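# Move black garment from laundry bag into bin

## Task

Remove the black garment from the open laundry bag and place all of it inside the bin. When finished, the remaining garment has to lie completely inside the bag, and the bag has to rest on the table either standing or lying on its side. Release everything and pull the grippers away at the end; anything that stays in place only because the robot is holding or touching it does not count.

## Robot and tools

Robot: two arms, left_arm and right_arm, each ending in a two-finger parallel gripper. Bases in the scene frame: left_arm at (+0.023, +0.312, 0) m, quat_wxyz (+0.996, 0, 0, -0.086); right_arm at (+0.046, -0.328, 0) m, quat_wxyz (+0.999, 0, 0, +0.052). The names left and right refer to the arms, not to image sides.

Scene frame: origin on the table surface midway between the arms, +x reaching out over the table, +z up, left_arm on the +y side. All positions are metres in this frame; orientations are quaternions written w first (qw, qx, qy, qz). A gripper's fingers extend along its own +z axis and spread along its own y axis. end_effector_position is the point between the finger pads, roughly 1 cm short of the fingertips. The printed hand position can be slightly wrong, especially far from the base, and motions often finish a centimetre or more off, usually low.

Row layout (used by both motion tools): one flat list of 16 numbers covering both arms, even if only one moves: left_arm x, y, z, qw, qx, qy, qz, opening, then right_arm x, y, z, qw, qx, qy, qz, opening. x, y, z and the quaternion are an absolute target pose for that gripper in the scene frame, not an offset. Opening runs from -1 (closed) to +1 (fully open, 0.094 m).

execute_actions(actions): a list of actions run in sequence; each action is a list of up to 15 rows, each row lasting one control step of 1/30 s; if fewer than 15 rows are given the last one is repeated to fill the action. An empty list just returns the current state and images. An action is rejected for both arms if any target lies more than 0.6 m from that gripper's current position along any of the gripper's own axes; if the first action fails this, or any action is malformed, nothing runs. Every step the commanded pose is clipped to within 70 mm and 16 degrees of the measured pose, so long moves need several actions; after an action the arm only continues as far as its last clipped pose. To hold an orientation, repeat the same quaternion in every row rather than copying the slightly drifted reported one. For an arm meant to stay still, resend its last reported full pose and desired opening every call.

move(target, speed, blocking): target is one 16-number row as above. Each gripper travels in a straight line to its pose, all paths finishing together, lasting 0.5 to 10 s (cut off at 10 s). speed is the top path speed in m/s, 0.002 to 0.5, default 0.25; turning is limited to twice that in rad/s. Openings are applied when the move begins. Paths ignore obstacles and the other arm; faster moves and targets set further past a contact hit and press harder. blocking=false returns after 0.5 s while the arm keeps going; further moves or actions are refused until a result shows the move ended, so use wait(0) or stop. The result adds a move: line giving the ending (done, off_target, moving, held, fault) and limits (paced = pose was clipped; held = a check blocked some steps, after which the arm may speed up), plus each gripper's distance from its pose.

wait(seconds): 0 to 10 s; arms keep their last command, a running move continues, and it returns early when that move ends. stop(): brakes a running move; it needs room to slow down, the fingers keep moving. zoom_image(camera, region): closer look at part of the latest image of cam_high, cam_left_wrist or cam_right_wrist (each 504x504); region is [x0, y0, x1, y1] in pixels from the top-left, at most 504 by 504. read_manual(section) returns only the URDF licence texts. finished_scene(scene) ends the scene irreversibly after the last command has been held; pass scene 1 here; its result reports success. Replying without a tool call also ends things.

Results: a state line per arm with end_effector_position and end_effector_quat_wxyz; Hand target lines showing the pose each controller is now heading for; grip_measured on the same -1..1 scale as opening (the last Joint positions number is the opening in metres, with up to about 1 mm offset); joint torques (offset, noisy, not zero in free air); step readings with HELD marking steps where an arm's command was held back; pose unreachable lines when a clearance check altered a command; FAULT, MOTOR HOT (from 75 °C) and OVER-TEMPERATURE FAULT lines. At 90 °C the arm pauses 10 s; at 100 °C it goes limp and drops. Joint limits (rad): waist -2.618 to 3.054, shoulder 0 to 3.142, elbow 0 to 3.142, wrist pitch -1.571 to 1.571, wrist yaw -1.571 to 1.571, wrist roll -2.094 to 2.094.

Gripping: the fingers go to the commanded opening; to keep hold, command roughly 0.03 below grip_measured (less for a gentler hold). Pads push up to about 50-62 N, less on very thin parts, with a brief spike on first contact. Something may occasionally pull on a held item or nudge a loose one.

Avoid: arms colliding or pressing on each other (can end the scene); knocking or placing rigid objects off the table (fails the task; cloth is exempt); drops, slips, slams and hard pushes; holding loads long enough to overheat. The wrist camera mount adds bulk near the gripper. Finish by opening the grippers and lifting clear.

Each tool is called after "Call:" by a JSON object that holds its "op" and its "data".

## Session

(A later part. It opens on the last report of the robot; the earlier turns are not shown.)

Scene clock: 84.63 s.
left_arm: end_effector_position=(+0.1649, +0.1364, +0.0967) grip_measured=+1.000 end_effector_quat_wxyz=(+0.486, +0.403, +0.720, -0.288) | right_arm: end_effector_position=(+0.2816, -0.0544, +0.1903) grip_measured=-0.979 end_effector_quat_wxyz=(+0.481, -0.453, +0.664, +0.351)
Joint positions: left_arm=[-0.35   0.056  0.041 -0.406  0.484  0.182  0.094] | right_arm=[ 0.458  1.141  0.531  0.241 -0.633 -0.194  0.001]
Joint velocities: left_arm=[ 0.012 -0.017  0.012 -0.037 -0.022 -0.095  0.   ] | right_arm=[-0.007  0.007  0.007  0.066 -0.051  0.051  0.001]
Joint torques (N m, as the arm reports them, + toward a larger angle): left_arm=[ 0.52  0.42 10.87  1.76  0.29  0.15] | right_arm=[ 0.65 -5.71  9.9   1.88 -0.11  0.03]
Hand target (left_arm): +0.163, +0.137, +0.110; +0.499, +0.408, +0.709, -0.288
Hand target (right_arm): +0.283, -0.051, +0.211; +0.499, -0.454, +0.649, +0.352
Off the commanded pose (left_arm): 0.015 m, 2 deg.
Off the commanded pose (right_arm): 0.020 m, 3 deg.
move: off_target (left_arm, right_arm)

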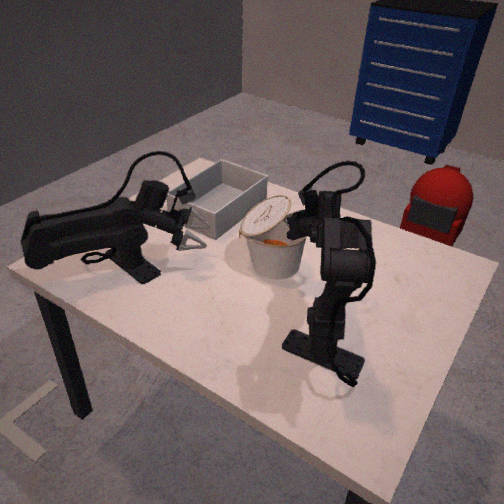

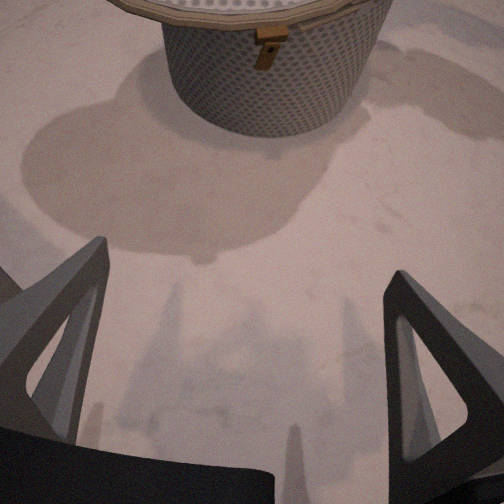

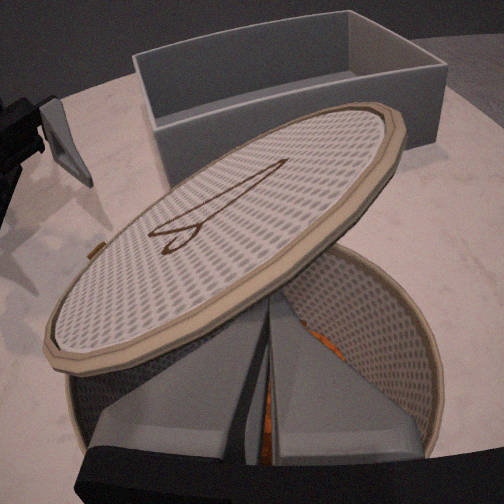

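Call:
{"op": "move", "data": {"target": [0.15,0.25,0.2,0.4,0.2,0.88,-0.1,1, 0.30,-0.02,0.205,0.584,-0.412,0.536,0.449,-1], "speed": 0.08}}

Call:
{"op": "zoom_image", "data": {"camera": "cam_high", "region": [190, 150, 370, 310]}}

Scene clock: 92.37 s.
left_arm: end_effector_position=(+0.1525, +0.2468, +0.1950) grip_measured=+1.000 end_effector_quat_wxyz=(+0.403, +0.207, +0.886, -0.105) | right_arm: end_effector_position=(+0.3042, -0.0222, +0.2031) grip_measured=-0.979 end_effector_quat_wxyz=(+0.585, -0.410, +0.544, +0.440)
Joint positions: left_arm=[-0.223  0.282  0.757 -1.189  0.066  0.033  0.094] | right_arm=[ 0.467  1.585  0.434  1.248 -0.718  0.062  0.001]
Joint velocities: left_arm=[ 0.002 -0.017 -0.007 -0.007 -0.022 -0.051  0.   ] | right_arm=[-0.022 -0.007 -0.012  0.022 -0.007  0.022 -0.   ]
Joint torques (N m, as the arm reports them, + toward a larger angle): left_arm=[0.67 4.79 9.1  1.65 0.01 0.  ] | right_arm=[ 0.67 -5.73  4.2   2.13 -0.08  0.03]
Hand target (left_arm): +0.152, +0.249, +0.201; +0.403, +0.201, +0.887, -0.101
Hand target (right_arm): +0.299, -0.020, +0.204; +0.584, -0.414, +0.537, +0.446
Off the commanded pose (left_arm): 0.006 m, 1 deg.
Off the commanded pose (right_arm): 0.005 m, 1 deg.
move: done; limits=held; held on 4 of 141 steps (left_arm)
pose unreachable (left arm): on one or more control steps of this call, first in action 0 (counted from 0), this arm could not follow its commanded pose, so it was not sent that pose on those steps. It may still have moved: this result reports where it is.
cause: the commanded pose would bring two parts of the arm too close to each other (its upper arm (the part past joint 2) and its wrist (the part past joint 5), with joints 3 (elbow) to 5 (wrist yaw) between them).

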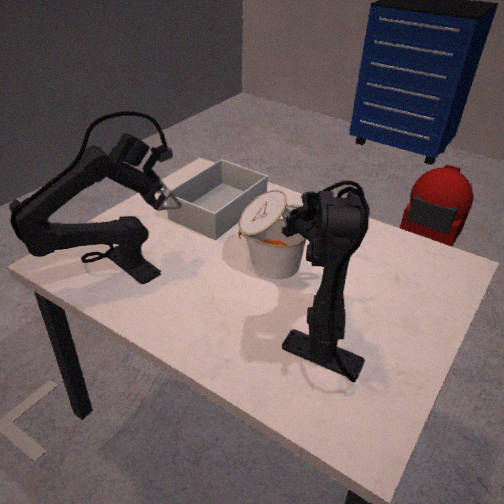

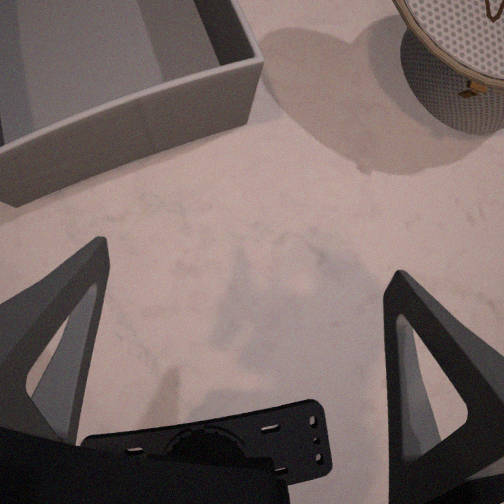

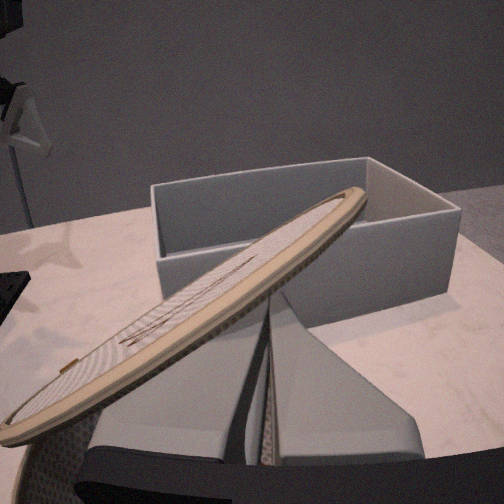

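Region (190, 150, 370, 310) of cam_high's 504x504 image, scaled by 2.800, with more detail than that image has.

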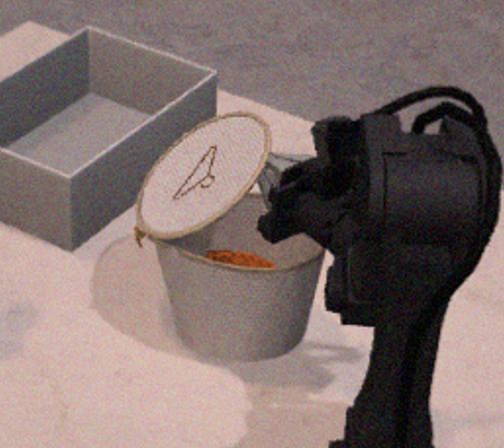

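Sweep toward the hinge, yawing to 95°.

Call:
{"op": "move", "data": {"target": [0.15,0.25,0.2,0.4,0.2,0.88,-0.1,1, 0.24,0.025,0.225,0.498,-0.498,0.457,0.543,-1], "speed": 0.05}}

Call:
{"op": "zoom_image", "data": {"camera": "cam_high", "region": [190, 150, 370, 310]}}

Scene clock: 100.90 s.
left_arm: end_effector_position=(+0.1513, +0.2474, +0.1935) grip_measured=+1.000 end_effector_quat_wxyz=(+0.399, +0.207, +0.887, -0.104) | right_arm: end_effector_position=(+0.2385, +0.0172, +0.2165) grip_measured=-0.979 end_effector_quat_wxyz=(+0.499, -0.492, +0.467, +0.540)
Joint positions: left_arm=[-0.223  0.282  0.757 -1.197  0.066  0.033  0.094] | right_arm=[ 0.582  1.604  0.51   1.233 -0.946  0.127  0.001]
Joint velocities: left_arm=[-0.007  0.002 -0.007 -0.037  0.022 -0.037  0.   ] | right_arm=[-0.002  0.002 -0.002  0.051 -0.081  0.022 -0.001]
Joint torques (N m, as the arm reports them, + toward a larger angle): left_arm=[ 0.19  4.3   8.84  1.63  0.   -0.01] | right_arm=[ 0.64 -6.08  7.73  1.71 -0.08  0.02]
Hand target (left_arm): +0.150, +0.250, +0.200; +0.403, +0.202, +0.887, -0.101
Hand target (right_arm): +0.238, +0.022, +0.224; +0.499, -0.496, +0.456, +0.544
Off the commanded pose (left_arm): 0.007 m, 1 deg.
Off the commanded pose (right_arm): 0.012 m, 1 deg.
move: off_target (right_arm)

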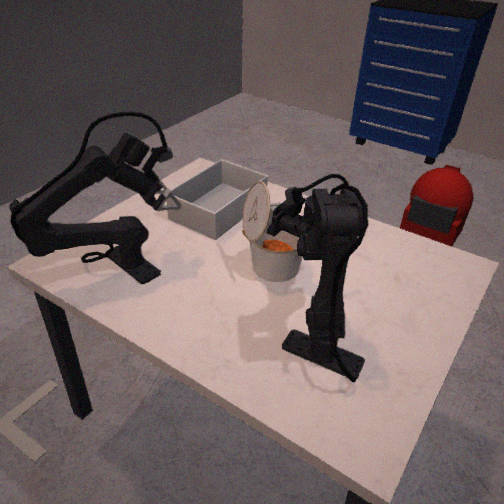

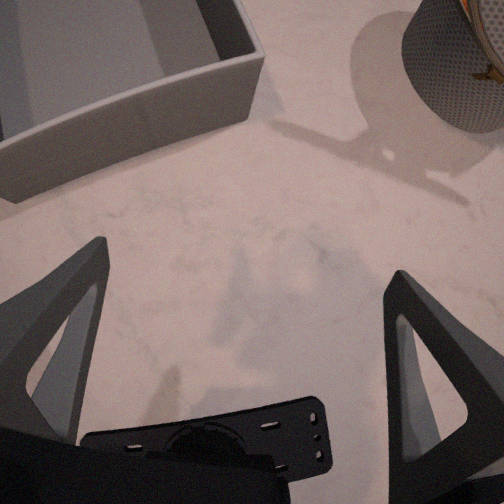

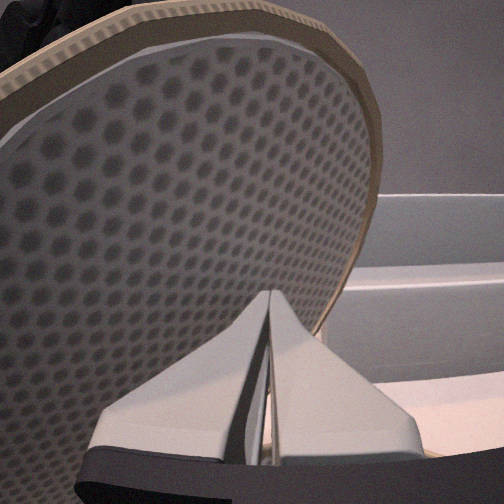

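Region (190, 150, 370, 310) of cam_high's 504x504 image, scaled by 2.800, with more detail than that image has.

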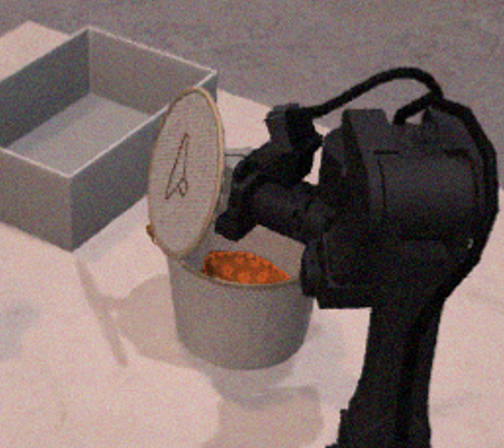

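Call:
{"op": "move", "data": {"target": [0.15,0.3,0.2,0.4,0.2,0.88,-0.1,1, 0.16,0.04,0.225,0.43,-0.565,0.52,0.475,-1], "speed": 0.05}}

Call:
{"op": "zoom_image", "data": {"camera": "cam_high", "region": [190, 150, 370, 310]}}

Scene clock: 106.47 s.
left_arm: end_effector_position=(+0.1527, +0.2987, +0.1931) grip_measured=+1.000 end_effector_quat_wxyz=(+0.393, +0.150, +0.907, +0.020) | right_arm: end_effector_position=(+0.1592, +0.0351, +0.2072) grip_measured=-0.979 end_effector_quat_wxyz=(-0.411, +0.560, -0.536, -0.480)
Joint positions: left_arm=[ 0.133  0.282  0.796 -1.277  0.055  0.266  0.094] | right_arm=[ 0.861  1.237  0.56   0.413 -0.687 -0.114  0.001]
Joint velocities: left_arm=[-0.027  0.007  0.017 -0.066 -0.095 -0.037  0.   ] | right_arm=[ 0.007 -0.002 -0.017  0.081  0.007 -0.007 -0.   ]
Joint torques (N m, as the arm reports them, + toward a larger angle): left_arm=[-0.5   4.6   9.08  1.65 -0.04 -0.11] | right_arm=[ 0.59 -6.59  9.7   1.86 -0.06 -0.07]
Hand target (left_arm): +0.151, +0.299, +0.200; +0.396, +0.150, +0.906, +0.021
Hand target (right_arm): +0.159, +0.038, +0.227; -0.430, +0.561, -0.519, -0.481
Off the commanded pose (left_arm): 0.007 m, 15 deg.
Off the commanded pose (right_arm): 0.018 m, 3 deg.
move: off_target (left_arm, right_arm)

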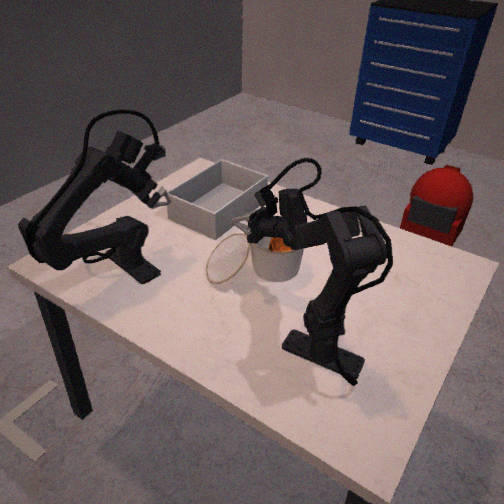

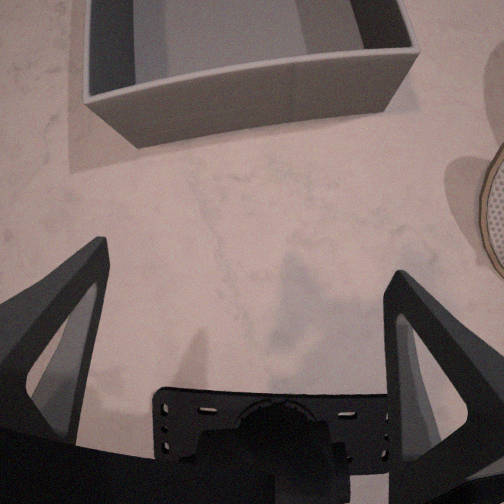

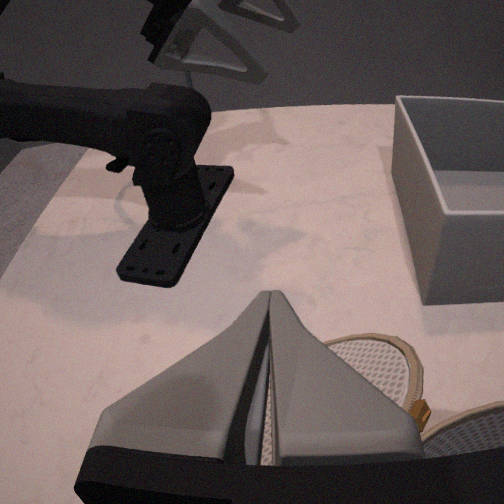

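Region (190, 150, 370, 310) of cam_high's 504x504 image, scaled by 2.800, with more detail than that image has.

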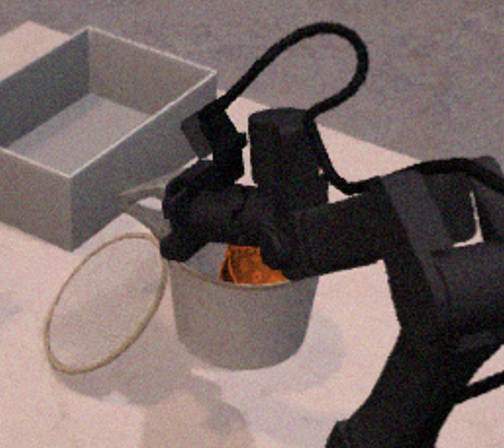

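Lid open. Look inside.

Call:
{"op": "move", "data": {"target": [0.153,0.299,0.2,0.393,0.15,0.907,0.02,1, 0.25,-0.04,0.21,0.03,0,1,0.04,1], "speed": 0.2}}

Scene clock: 113.93 s.
left_arm: end_effector_position=(+0.1527, +0.2990, +0.1931) grip_measured=+1.000 end_effector_quat_wxyz=(+0.393, +0.151, +0.907, +0.021) | right_arm: end_effector_position=(+0.2484, -0.0349, +0.1970) grip_measured=+1.000 end_effector_quat_wxyz=(+0.014, -0.002, +0.999, +0.037)
Joint positions: left_arm=[ 0.131  0.282  0.796 -1.277  0.051  0.266  0.094] | right_arm=[ 0.851  1.862  1.916 -1.548 -0.02   0.953  0.094]
Joint velocities: left_arm=[-0.022 -0.007  0.002 -0.11   0.051 -0.007  0.   ] | right_arm=[ 0.022 -0.012 -0.007 -0.095 -0.007 -0.007  0.   ]
Joint torques (N m, as the arm reports them, + toward a larger angle): left_arm=[0.27 5.75 8.68 1.64 0.07 0.03] | right_arm=[ -0.57 -10.09   8.55   0.48   0.07   0.04]
Hand target (left_arm): +0.153, +0.299, +0.200; +0.393, +0.150, +0.907, +0.020
Hand target (right_arm): +0.252, -0.036, +0.206; +0.023, +0.005, +0.999, +0.043
Off the commanded pose (left_arm): 0.007 m, 0 deg.
Off the commanded pose (right_arm): 0.014 m, 2 deg.
move: off_target (right_arm)

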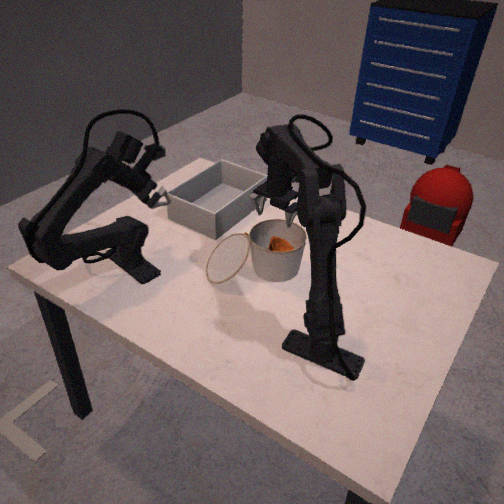

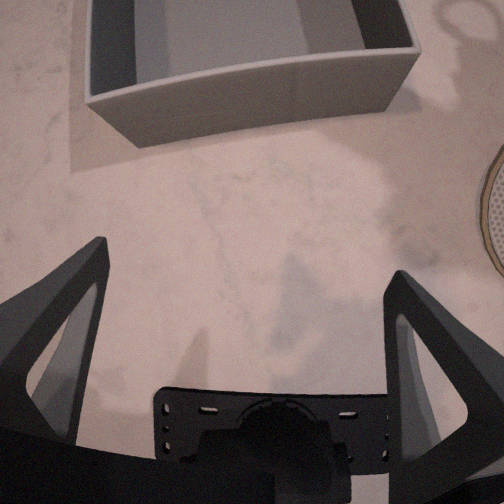

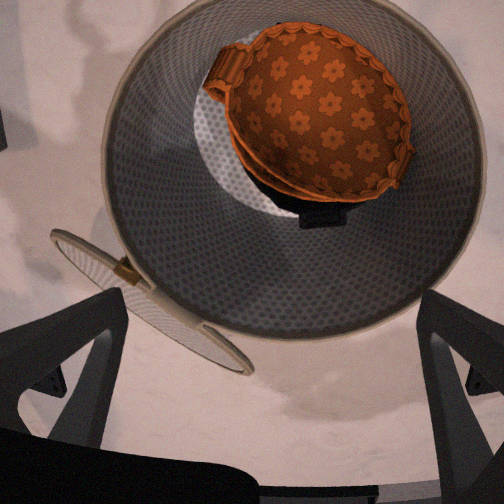

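Call:
{"op": "move", "data": {"target": [0.153,0.299,0.2,0.393,0.15,0.907,0.02,1, 0.275,-0.05,0.15,0,-0.515,0.857,0,1], "speed": 0.2}}

Scene clock: 123.53 s.
left_arm: end_effector_position=(+0.1527, +0.2990, +0.1931) grip_measured=+1.000 end_effector_quat_wxyz=(+0.393, +0.151, +0.907, +0.021) | right_arm: end_effector_position=(+0.2715, -0.0475, +0.1512) grip_measured=+1.000 end_effector_quat_wxyz=(-0.006, -0.515, +0.857, +0.001)
Joint positions: left_arm=[ 0.131  0.282  0.796 -1.277  0.051  0.266  0.094] | right_arm=[ 0.785  1.929  1.823 -1.475 -0.007 -0.193  0.094]
Joint velocities: left_arm=[-0.007  0.007  0.012  0.007 -0.022 -0.051  0.   ] | right_arm=[-0.002 -0.012  0.012  0.022 -0.037 -0.007  0.   ]
Joint torques (N m, as the arm reports them, + toward a larger angle): left_arm=[ 0.07  5.55  8.83  1.69  0.01 -0.03] | right_arm=[ -0.68 -10.95   4.8    0.62   0.09  -0.06]
Hand target (left_arm): +0.153, +0.299, +0.200; +0.393, +0.150, +0.907, +0.020
Hand target (right_arm): +0.276, -0.049, +0.150; +0.001, -0.514, +0.857, -0.001
Off the commanded pose (left_arm): 0.007 m, 0 deg.
Off the commanded pose (right_arm): 0.004 m, 1 deg.
move: done

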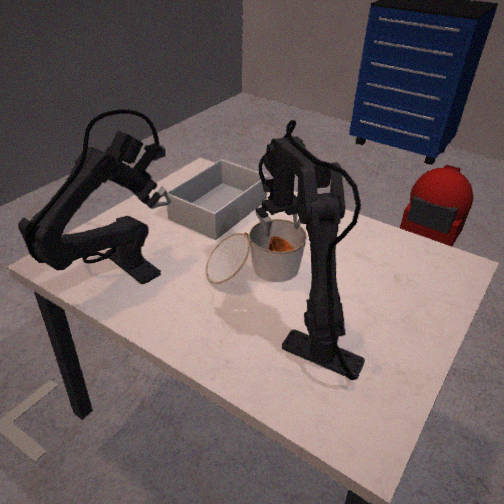

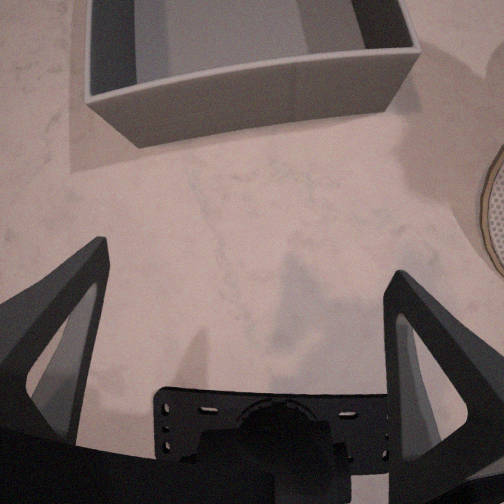

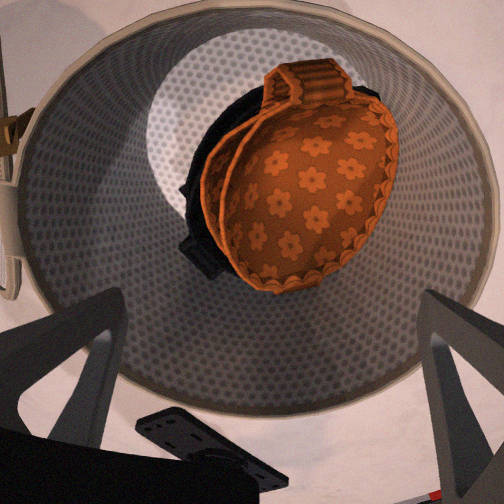

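Call:
{"op": "move", "data": {"target": [0.153,0.299,0.2,0.393,0.15,0.907,0.02,1, 0.248,-0.035,0.10,0,-0.515,0.857,0,-0.2], "speed": 0.08}}

Call:
{"op": "zoom_image", "data": {"camera": "cam_high", "region": [220, 170, 340, 290]}}

Scene clock: 129.07 s.
left_arm: end_effector_position=(+0.1527, +0.2990, +0.1931) grip_measured=+1.000 end_effector_quat_wxyz=(+0.393, +0.151, +0.907, +0.021) | right_arm: end_effector_position=(+0.2477, -0.0373, +0.0930) grip_measured=-0.198 end_effector_quat_wxyz=(-0.019, -0.515, +0.857, -0.005)
Joint positions: left_arm=[ 0.131  0.282  0.796 -1.277  0.051  0.266  0.094] | right_arm=[ 0.855  1.929  1.59  -1.271 -0.007 -0.122  0.038]
Joint velocities: left_arm=[ 0.022 -0.012 -0.017  0.037  0.007  0.007  0.   ] | right_arm=[ 0.007  0.002 -0.007 -0.037  0.007  0.022  0.   ]
Joint torques (N m, as the arm reports them, + toward a larger angle): left_arm=[0.16 5.66 8.69 1.74 0.1  0.01] | right_arm=[  0.45 -13.4    4.87   0.55   0.04   0.05]
Hand target (left_arm): +0.153, +0.299, +0.200; +0.393, +0.150, +0.907, +0.020
Hand target (right_arm): +0.248, -0.034, +0.100; -0.001, -0.515, +0.857, +0.001
Off the commanded pose (left_arm): 0.007 m, 0 deg.
Off the commanded pose (right_arm): 0.007 m, 2 deg.
move: done

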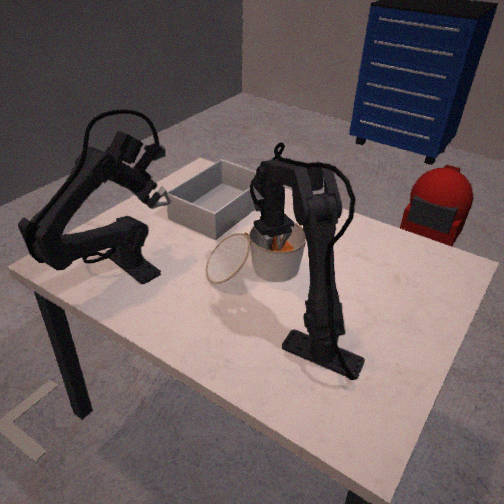

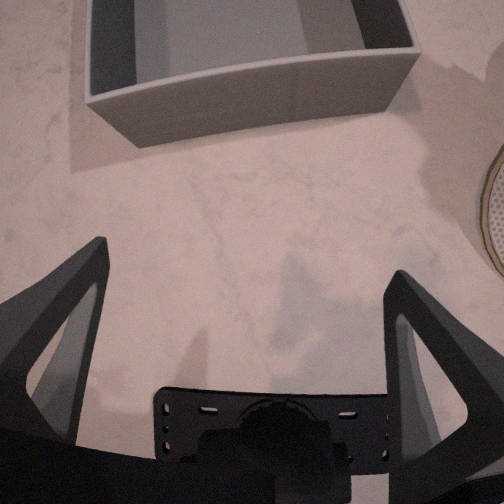

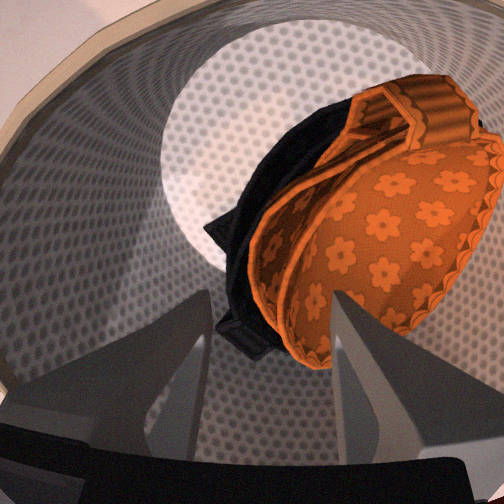

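Region (220, 170, 340, 290) of cam_high's 504x504 image, scaled by 4.200, with more detail than that image has.

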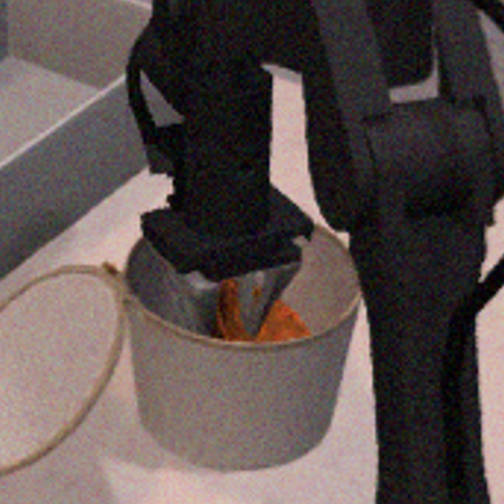

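Call:
{"op": "move", "data": {"target": [0.153,0.299,0.2,0.393,0.15,0.907,0.02,1, 0.257,-0.037,0.078,0,-0.515,0.857,0,-0.4], "speed": 0.04}}

Scene clock: 132.93 s.
left_arm: end_effector_position=(+0.1527, +0.2990, +0.1931) grip_measured=+1.000 end_effector_quat_wxyz=(+0.393, +0.151, +0.907, +0.021) | right_arm: end_effector_position=(+0.2528, -0.0363, +0.0786) grip_measured=-0.398 end_effector_quat_wxyz=(-0.009, -0.516, +0.856, -0.000)
Joint positions: left_arm=[ 0.131  0.282  0.796 -1.277  0.051  0.266  0.094] | right_arm=[ 0.845  1.929  1.534 -1.192 -0.007 -0.135  0.028]
Joint velocities: left_arm=[-0.007 -0.022  0.007  0.051 -0.022  0.037  0.   ] | right_arm=[-0.017 -0.002 -0.007  0.037 -0.037 -0.022  0.001]
Joint torques (N m, as the arm reports them, + toward a larger angle): left_arm=[0.06 5.71 8.8  1.73 0.08 0.03] | right_arm=[ -0.56 -11.2    4.82   0.61   0.08  -0.05]
Hand target (left_arm): +0.153, +0.299, +0.200; +0.393, +0.150, +0.907, +0.020
Hand target (right_arm): +0.257, -0.037, +0.078; -0.000, -0.515, +0.857, -0.000
Off the commanded pose (left_arm): 0.007 m, 0 deg.
Off the commanded pose (right_arm): 0.004 m, 1 deg.
move: done

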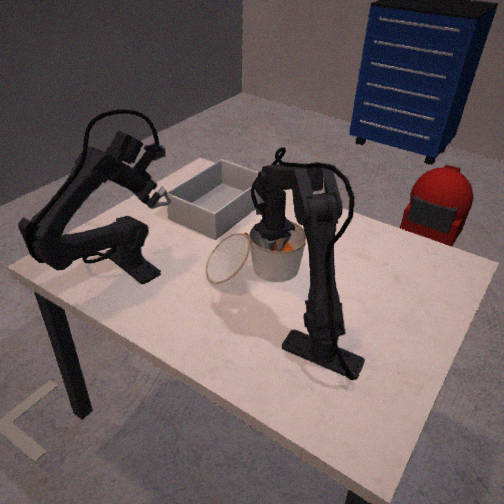

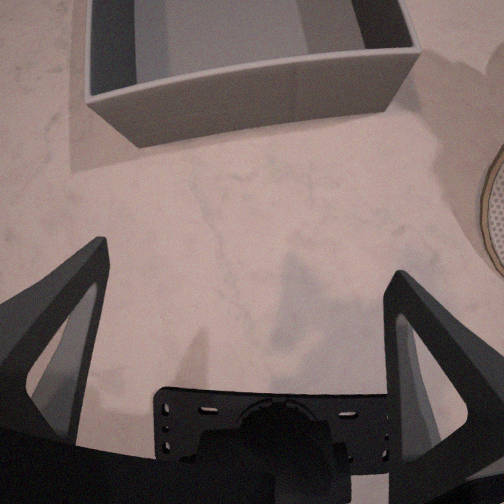

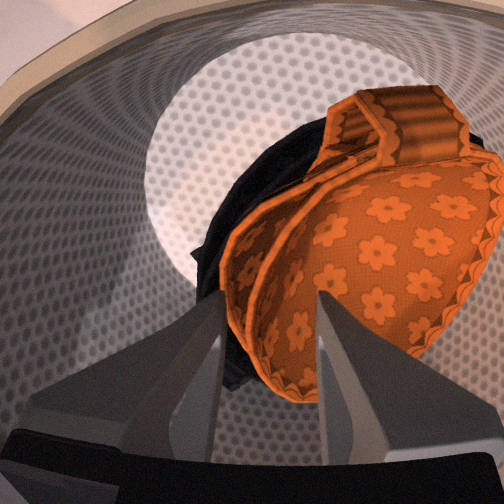

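Call:
{"op": "move", "data": {"target": [0.153,0.299,0.2,0.393,0.15,0.907,0.02,1, 0.254,-0.031,0.06,0,-0.515,0.857,0,-0.4], "speed": 0.03}}

Scene clock: 135.60 s.
left_arm: end_effector_position=(+0.1527, +0.2990, +0.1931) grip_measured=+1.000 end_effector_quat_wxyz=(+0.393, +0.151, +0.907, +0.021) | right_arm: end_effector_position=(+0.2545, -0.0327, +0.0623) grip_measured=-0.398 end_effector_quat_wxyz=(-0.006, -0.514, +0.858, +0.001)
Joint positions: left_arm=[ 0.131  0.282  0.796 -1.277  0.051  0.266  0.094] | right_arm=[ 0.847  1.949  1.496 -1.127 -0.007 -0.129  0.028]
Joint velocities: left_arm=[ 0.002 -0.022 -0.002  0.037 -0.066  0.022  0.   ] | right_arm=[-0.017 -0.002  0.002 -0.007 -0.022  0.037 -0.   ]
Joint torques (N m, as the arm reports them, + toward a larger angle): left_arm=[ 0.04  5.74  8.71  1.74  0.08 -0.01] | right_arm=[  0.55 -10.83   4.69   0.62   0.06   0.03]
Hand target (left_arm): +0.153, +0.299, +0.200; +0.393, +0.150, +0.907, +0.020
Hand target (right_arm): +0.254, -0.031, +0.060; -0.000, -0.515, +0.857, +0.000
Off the commanded pose (left_arm): 0.007 m, 0 deg.
Off the commanded pose (right_arm): 0.003 m, 1 deg.
move: done

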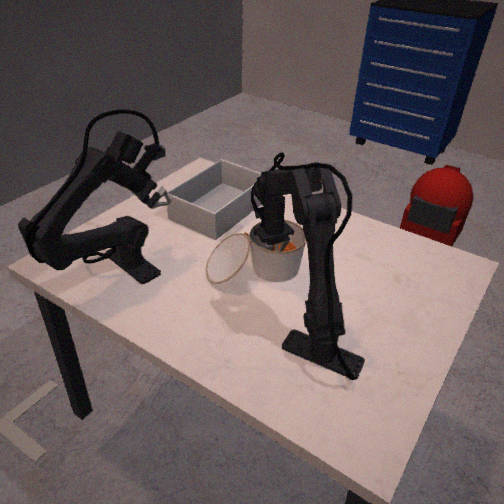

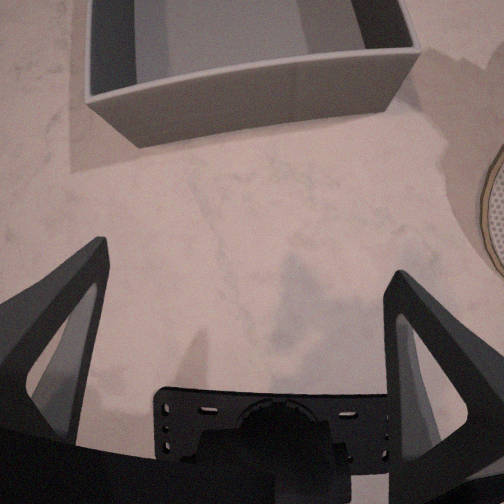

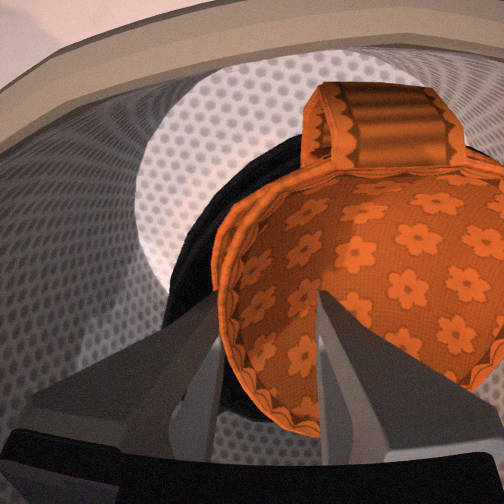

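Call:
{"op": "move", "data": {"target": [0.153,0.299,0.2,0.393,0.15,0.907,0.02,1, 0.252,-0.030,0.05,0,-0.515,0.857,0,-0.4], "speed": 0.03}}

Call:
{"op": "move", "data": {"target": [0.153,0.299,0.2,0.393,0.15,0.907,0.02,1, 0.252,-0.030,0.05,0,-0.515,0.857,0,-1], "speed": 0.03}}

Scene clock: 139.23 s.
left_arm: end_effector_position=(+0.1527, +0.2990, +0.1931) grip_measured=+1.000 end_effector_quat_wxyz=(+0.393, +0.151, +0.907, +0.021) | right_arm: end_effector_position=(+0.2516, -0.0324, +0.0527) grip_measured=-0.398 end_effector_quat_wxyz=(-0.007, -0.515, +0.857, +0.000)
Joint positions: left_arm=[ 0.131  0.282  0.796 -1.277  0.051  0.266  0.094] | right_arm=[ 0.854  1.955  1.465 -1.094 -0.007 -0.123  0.028]
Joint velocities: left_arm=[-0.007  0.002  0.007 -0.095  0.066 -0.022  0.   ] | right_arm=[ 0.012  0.012 -0.017  0.037 -0.051  0.037 -0.   ]
Joint torques (N m, as the arm reports them, + toward a larger angle): left_arm=[-0.04  5.91  8.91  1.74  0.04  0.01] | right_arm=[  0.46 -10.78   4.58   0.67   0.06   0.05]
Hand target (left_arm): +0.153, +0.299, +0.200; +0.393, +0.150, +0.907, +0.020
Hand target (right_arm): +0.252, -0.030, +0.050; -0.001, -0.515, +0.857, +0.000
Off the commanded pose (left_arm): 0.007 m, 0 deg.
Off the commanded pose (right_arm): 0.004 m, 1 deg.
move: done

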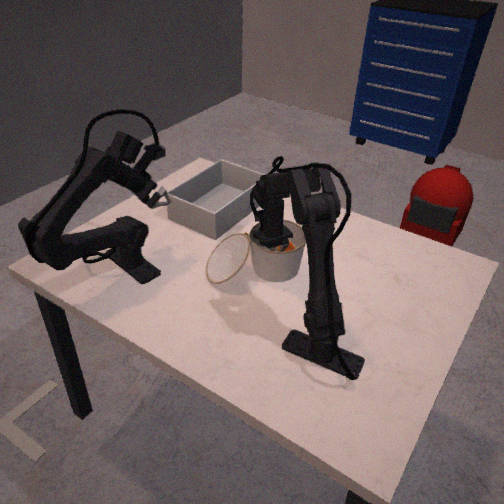

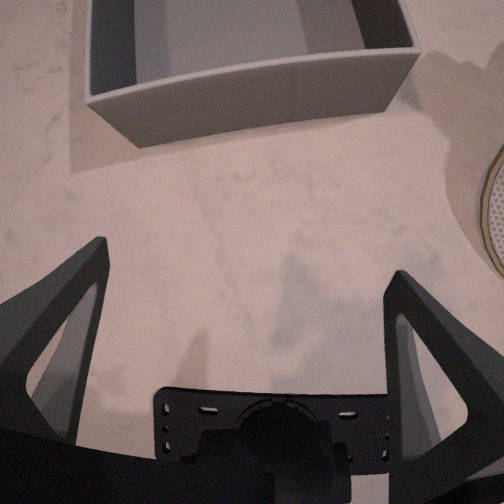

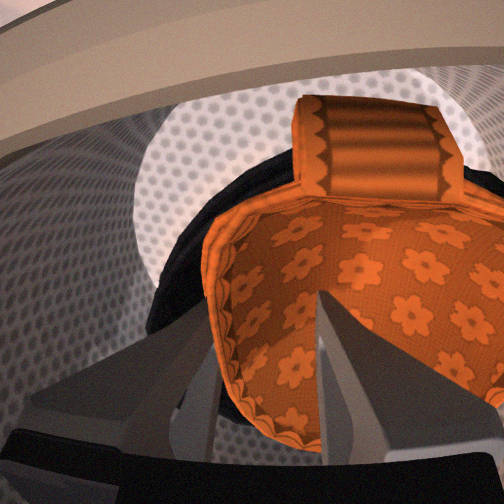

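Scene clock: 139.93 s.
left_arm: end_effector_position=(+0.1527, +0.2990, +0.1931) grip_measured=+1.000 end_effector_quat_wxyz=(+0.393, +0.151, +0.907, +0.021) | right_arm: end_effector_position=(+0.2527, -0.0328, +0.0527) grip_measured=-0.963 end_effector_quat_wxyz=(-0.005, -0.514, +0.857, -0.002)
Joint positions: left_arm=[ 0.131  0.282  0.796 -1.277  0.051  0.266  0.094] | right_arm=[ 0.854  1.955  1.465 -1.093 -0.    -0.122  0.002]
Joint velocities: left_arm=[ 0.002  0.007  0.002 -0.095 -0.022  0.007  0.   ] | right_arm=[-0.007 -0.012 -0.017 -0.066  0.037 -0.066  0.   ]
Joint torques (N m, as the arm reports them, + toward a larger angle): left_arm=[-0.17  5.59  8.96  1.72  0.08  0.01] | right_arm=[  0.47 -10.84   4.53   0.67  -0.01   0.04]
Hand target (left_arm): +0.153, +0.299, +0.200; +0.393, +0.150, +0.907, +0.020
Hand target (right_arm): +0.252, -0.030, +0.050; -0.000, -0.515, +0.857, +0.000
Off the commanded pose (left_arm): 0.007 m, 0 deg.
Off the commanded pose (right_arm): 0.004 m, 1 deg.
move: done

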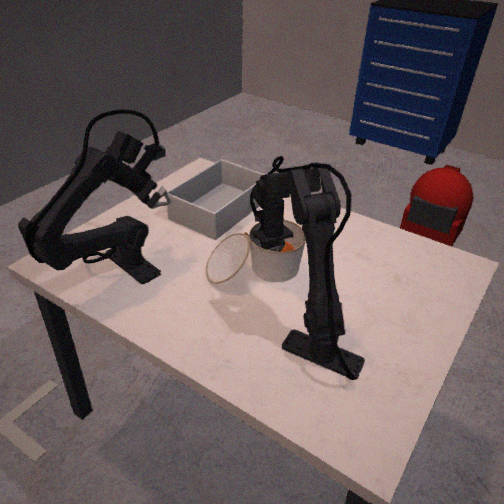

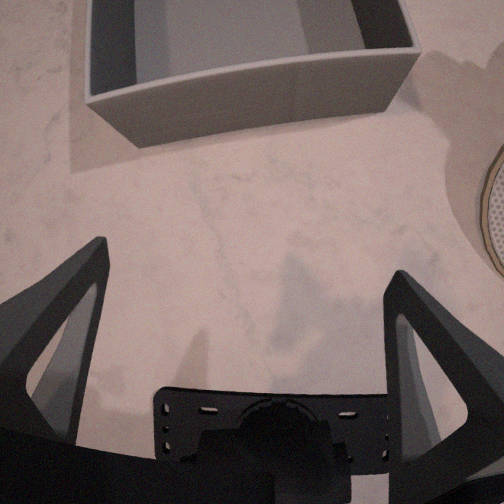

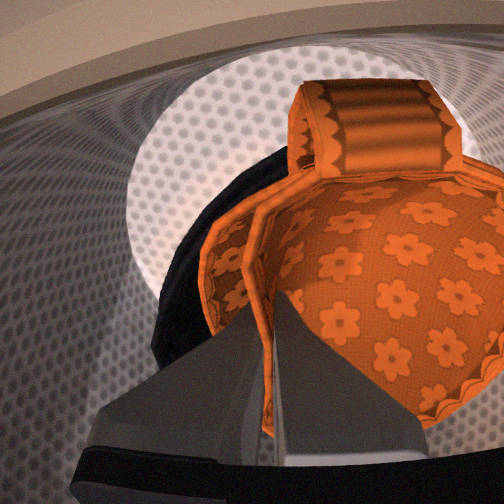

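Call:
{"op": "move", "data": {"target": [0.153,0.299,0.2,0.393,0.15,0.907,0.02,1, 0.247,-0.027,0.072,0,-0.515,0.857,0,-0.3], "speed": 0.03}}

Call:
{"op": "move", "data": {"target": [0.153,0.299,0.2,0.393,0.15,0.907,0.02,1, 0.247,-0.027,0.043,0,-0.515,0.857,0,-0.3], "speed": 0.03}}

Scene clock: 145.50 s.
left_arm: end_effector_position=(+0.1527, +0.2990, +0.1931) grip_measured=+1.000 end_effector_quat_wxyz=(+0.393, +0.151, +0.907, +0.021) | right_arm: end_effector_position=(+0.2447, -0.0354, +0.0558) grip_measured=-0.302 end_effector_quat_wxyz=(-0.019, -0.514, +0.858, -0.009)
Joint positions: left_arm=[ 0.131  0.282  0.796 -1.277  0.051  0.266  0.094] | right_arm=[ 0.869  1.955  1.477 -1.134 -0.    -0.107  0.033]
Joint velocities: left_arm=[-0.002  0.002 -0.017  0.125  0.066 -0.022  0.   ] | right_arm=[ 0.017  0.007  0.017 -0.051  0.037  0.007 -0.   ]
Joint torques (N m, as the arm reports them, + toward a larger angle): left_arm=[0.05 5.58 8.88 1.67 0.09 0.03] | right_arm=[  0.6  -13.14   8.33   0.28  -0.01   0.03]
Hand target (left_arm): +0.153, +0.299, +0.200; +0.393, +0.150, +0.907, +0.020
Hand target (right_arm): +0.246, -0.028, +0.072; -0.000, -0.515, +0.857, +0.000
Off the commanded pose (left_arm): 0.007 m, 0 deg.
Off the commanded pose (right_arm): 0.018 m, 2 deg.
move: off_target (right_arm)

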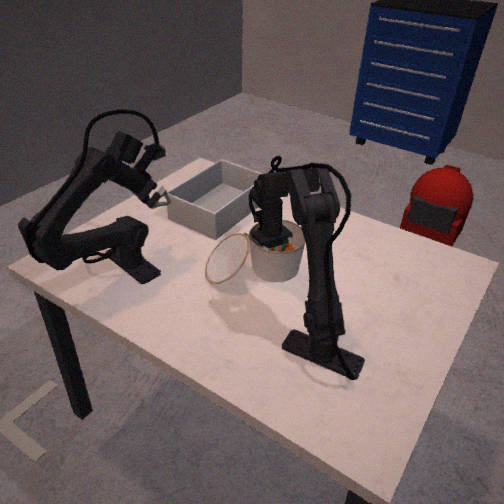

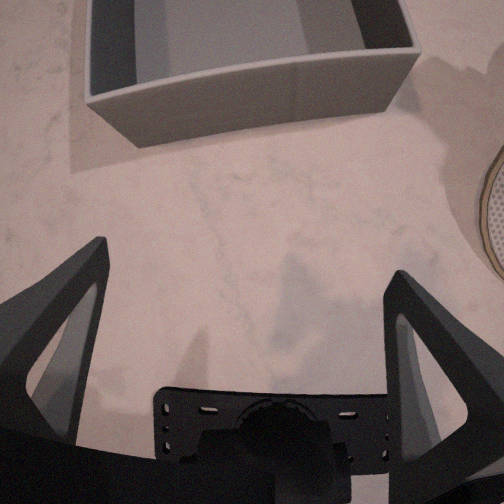

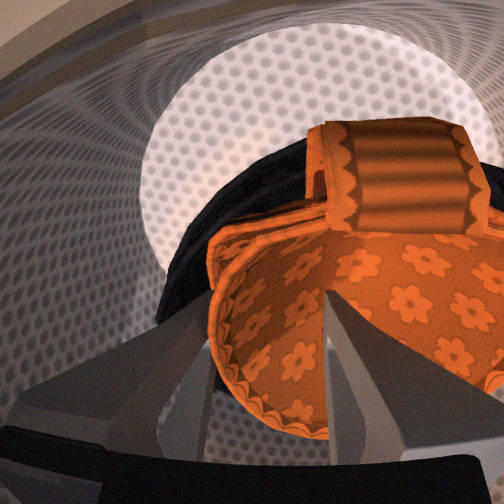

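Scene clock: 146.50 s.
left_arm: end_effector_position=(+0.1527, +0.2990, +0.1931) grip_measured=+1.000 end_effector_quat_wxyz=(+0.393, +0.151, +0.907, +0.021) | right_arm: end_effector_position=(+0.2493, -0.0286, +0.0486) grip_measured=-0.302 end_effector_quat_wxyz=(-0.000, -0.514, +0.858, -0.000)
Joint positions: left_arm=[ 0.131  0.282  0.796 -1.277  0.051  0.266  0.094] | right_arm=[ 0.869  1.955  1.448 -1.065 -0.    -0.107  0.033]
Joint velocities: left_arm=[-0.012  0.007  0.007 -0.051  0.037 -0.095  0.   ] | right_arm=[ 0.002 -0.002 -0.022 -0.051 -0.051 -0.007  0.001]
Joint torques (N m, as the arm reports them, + toward a larger angle): left_arm=[-0.03  5.79  8.72  1.71  0.08  0.01] | right_arm=[  0.64 -10.18   4.33   0.65   0.     0.04]
Hand target (left_arm): +0.153, +0.299, +0.200; +0.393, +0.150, +0.907, +0.020
Hand target (right_arm): +0.247, -0.027, +0.043; -0.000, -0.515, +0.857, -0.000
Off the commanded pose (left_arm): 0.007 m, 0 deg.
Off the commanded pose (right_arm): 0.006 m, 0 deg.
move: done

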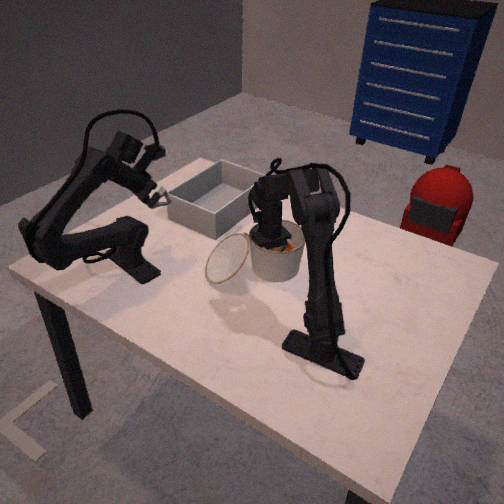

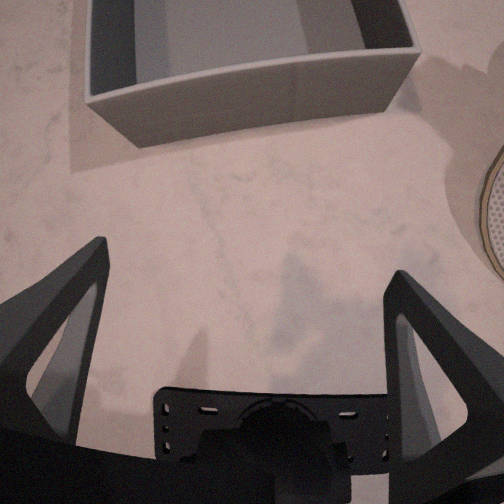

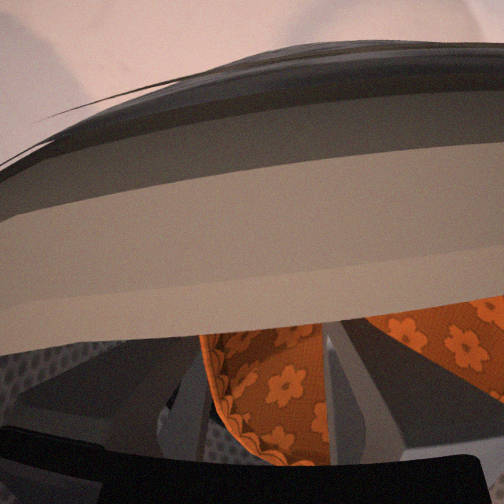

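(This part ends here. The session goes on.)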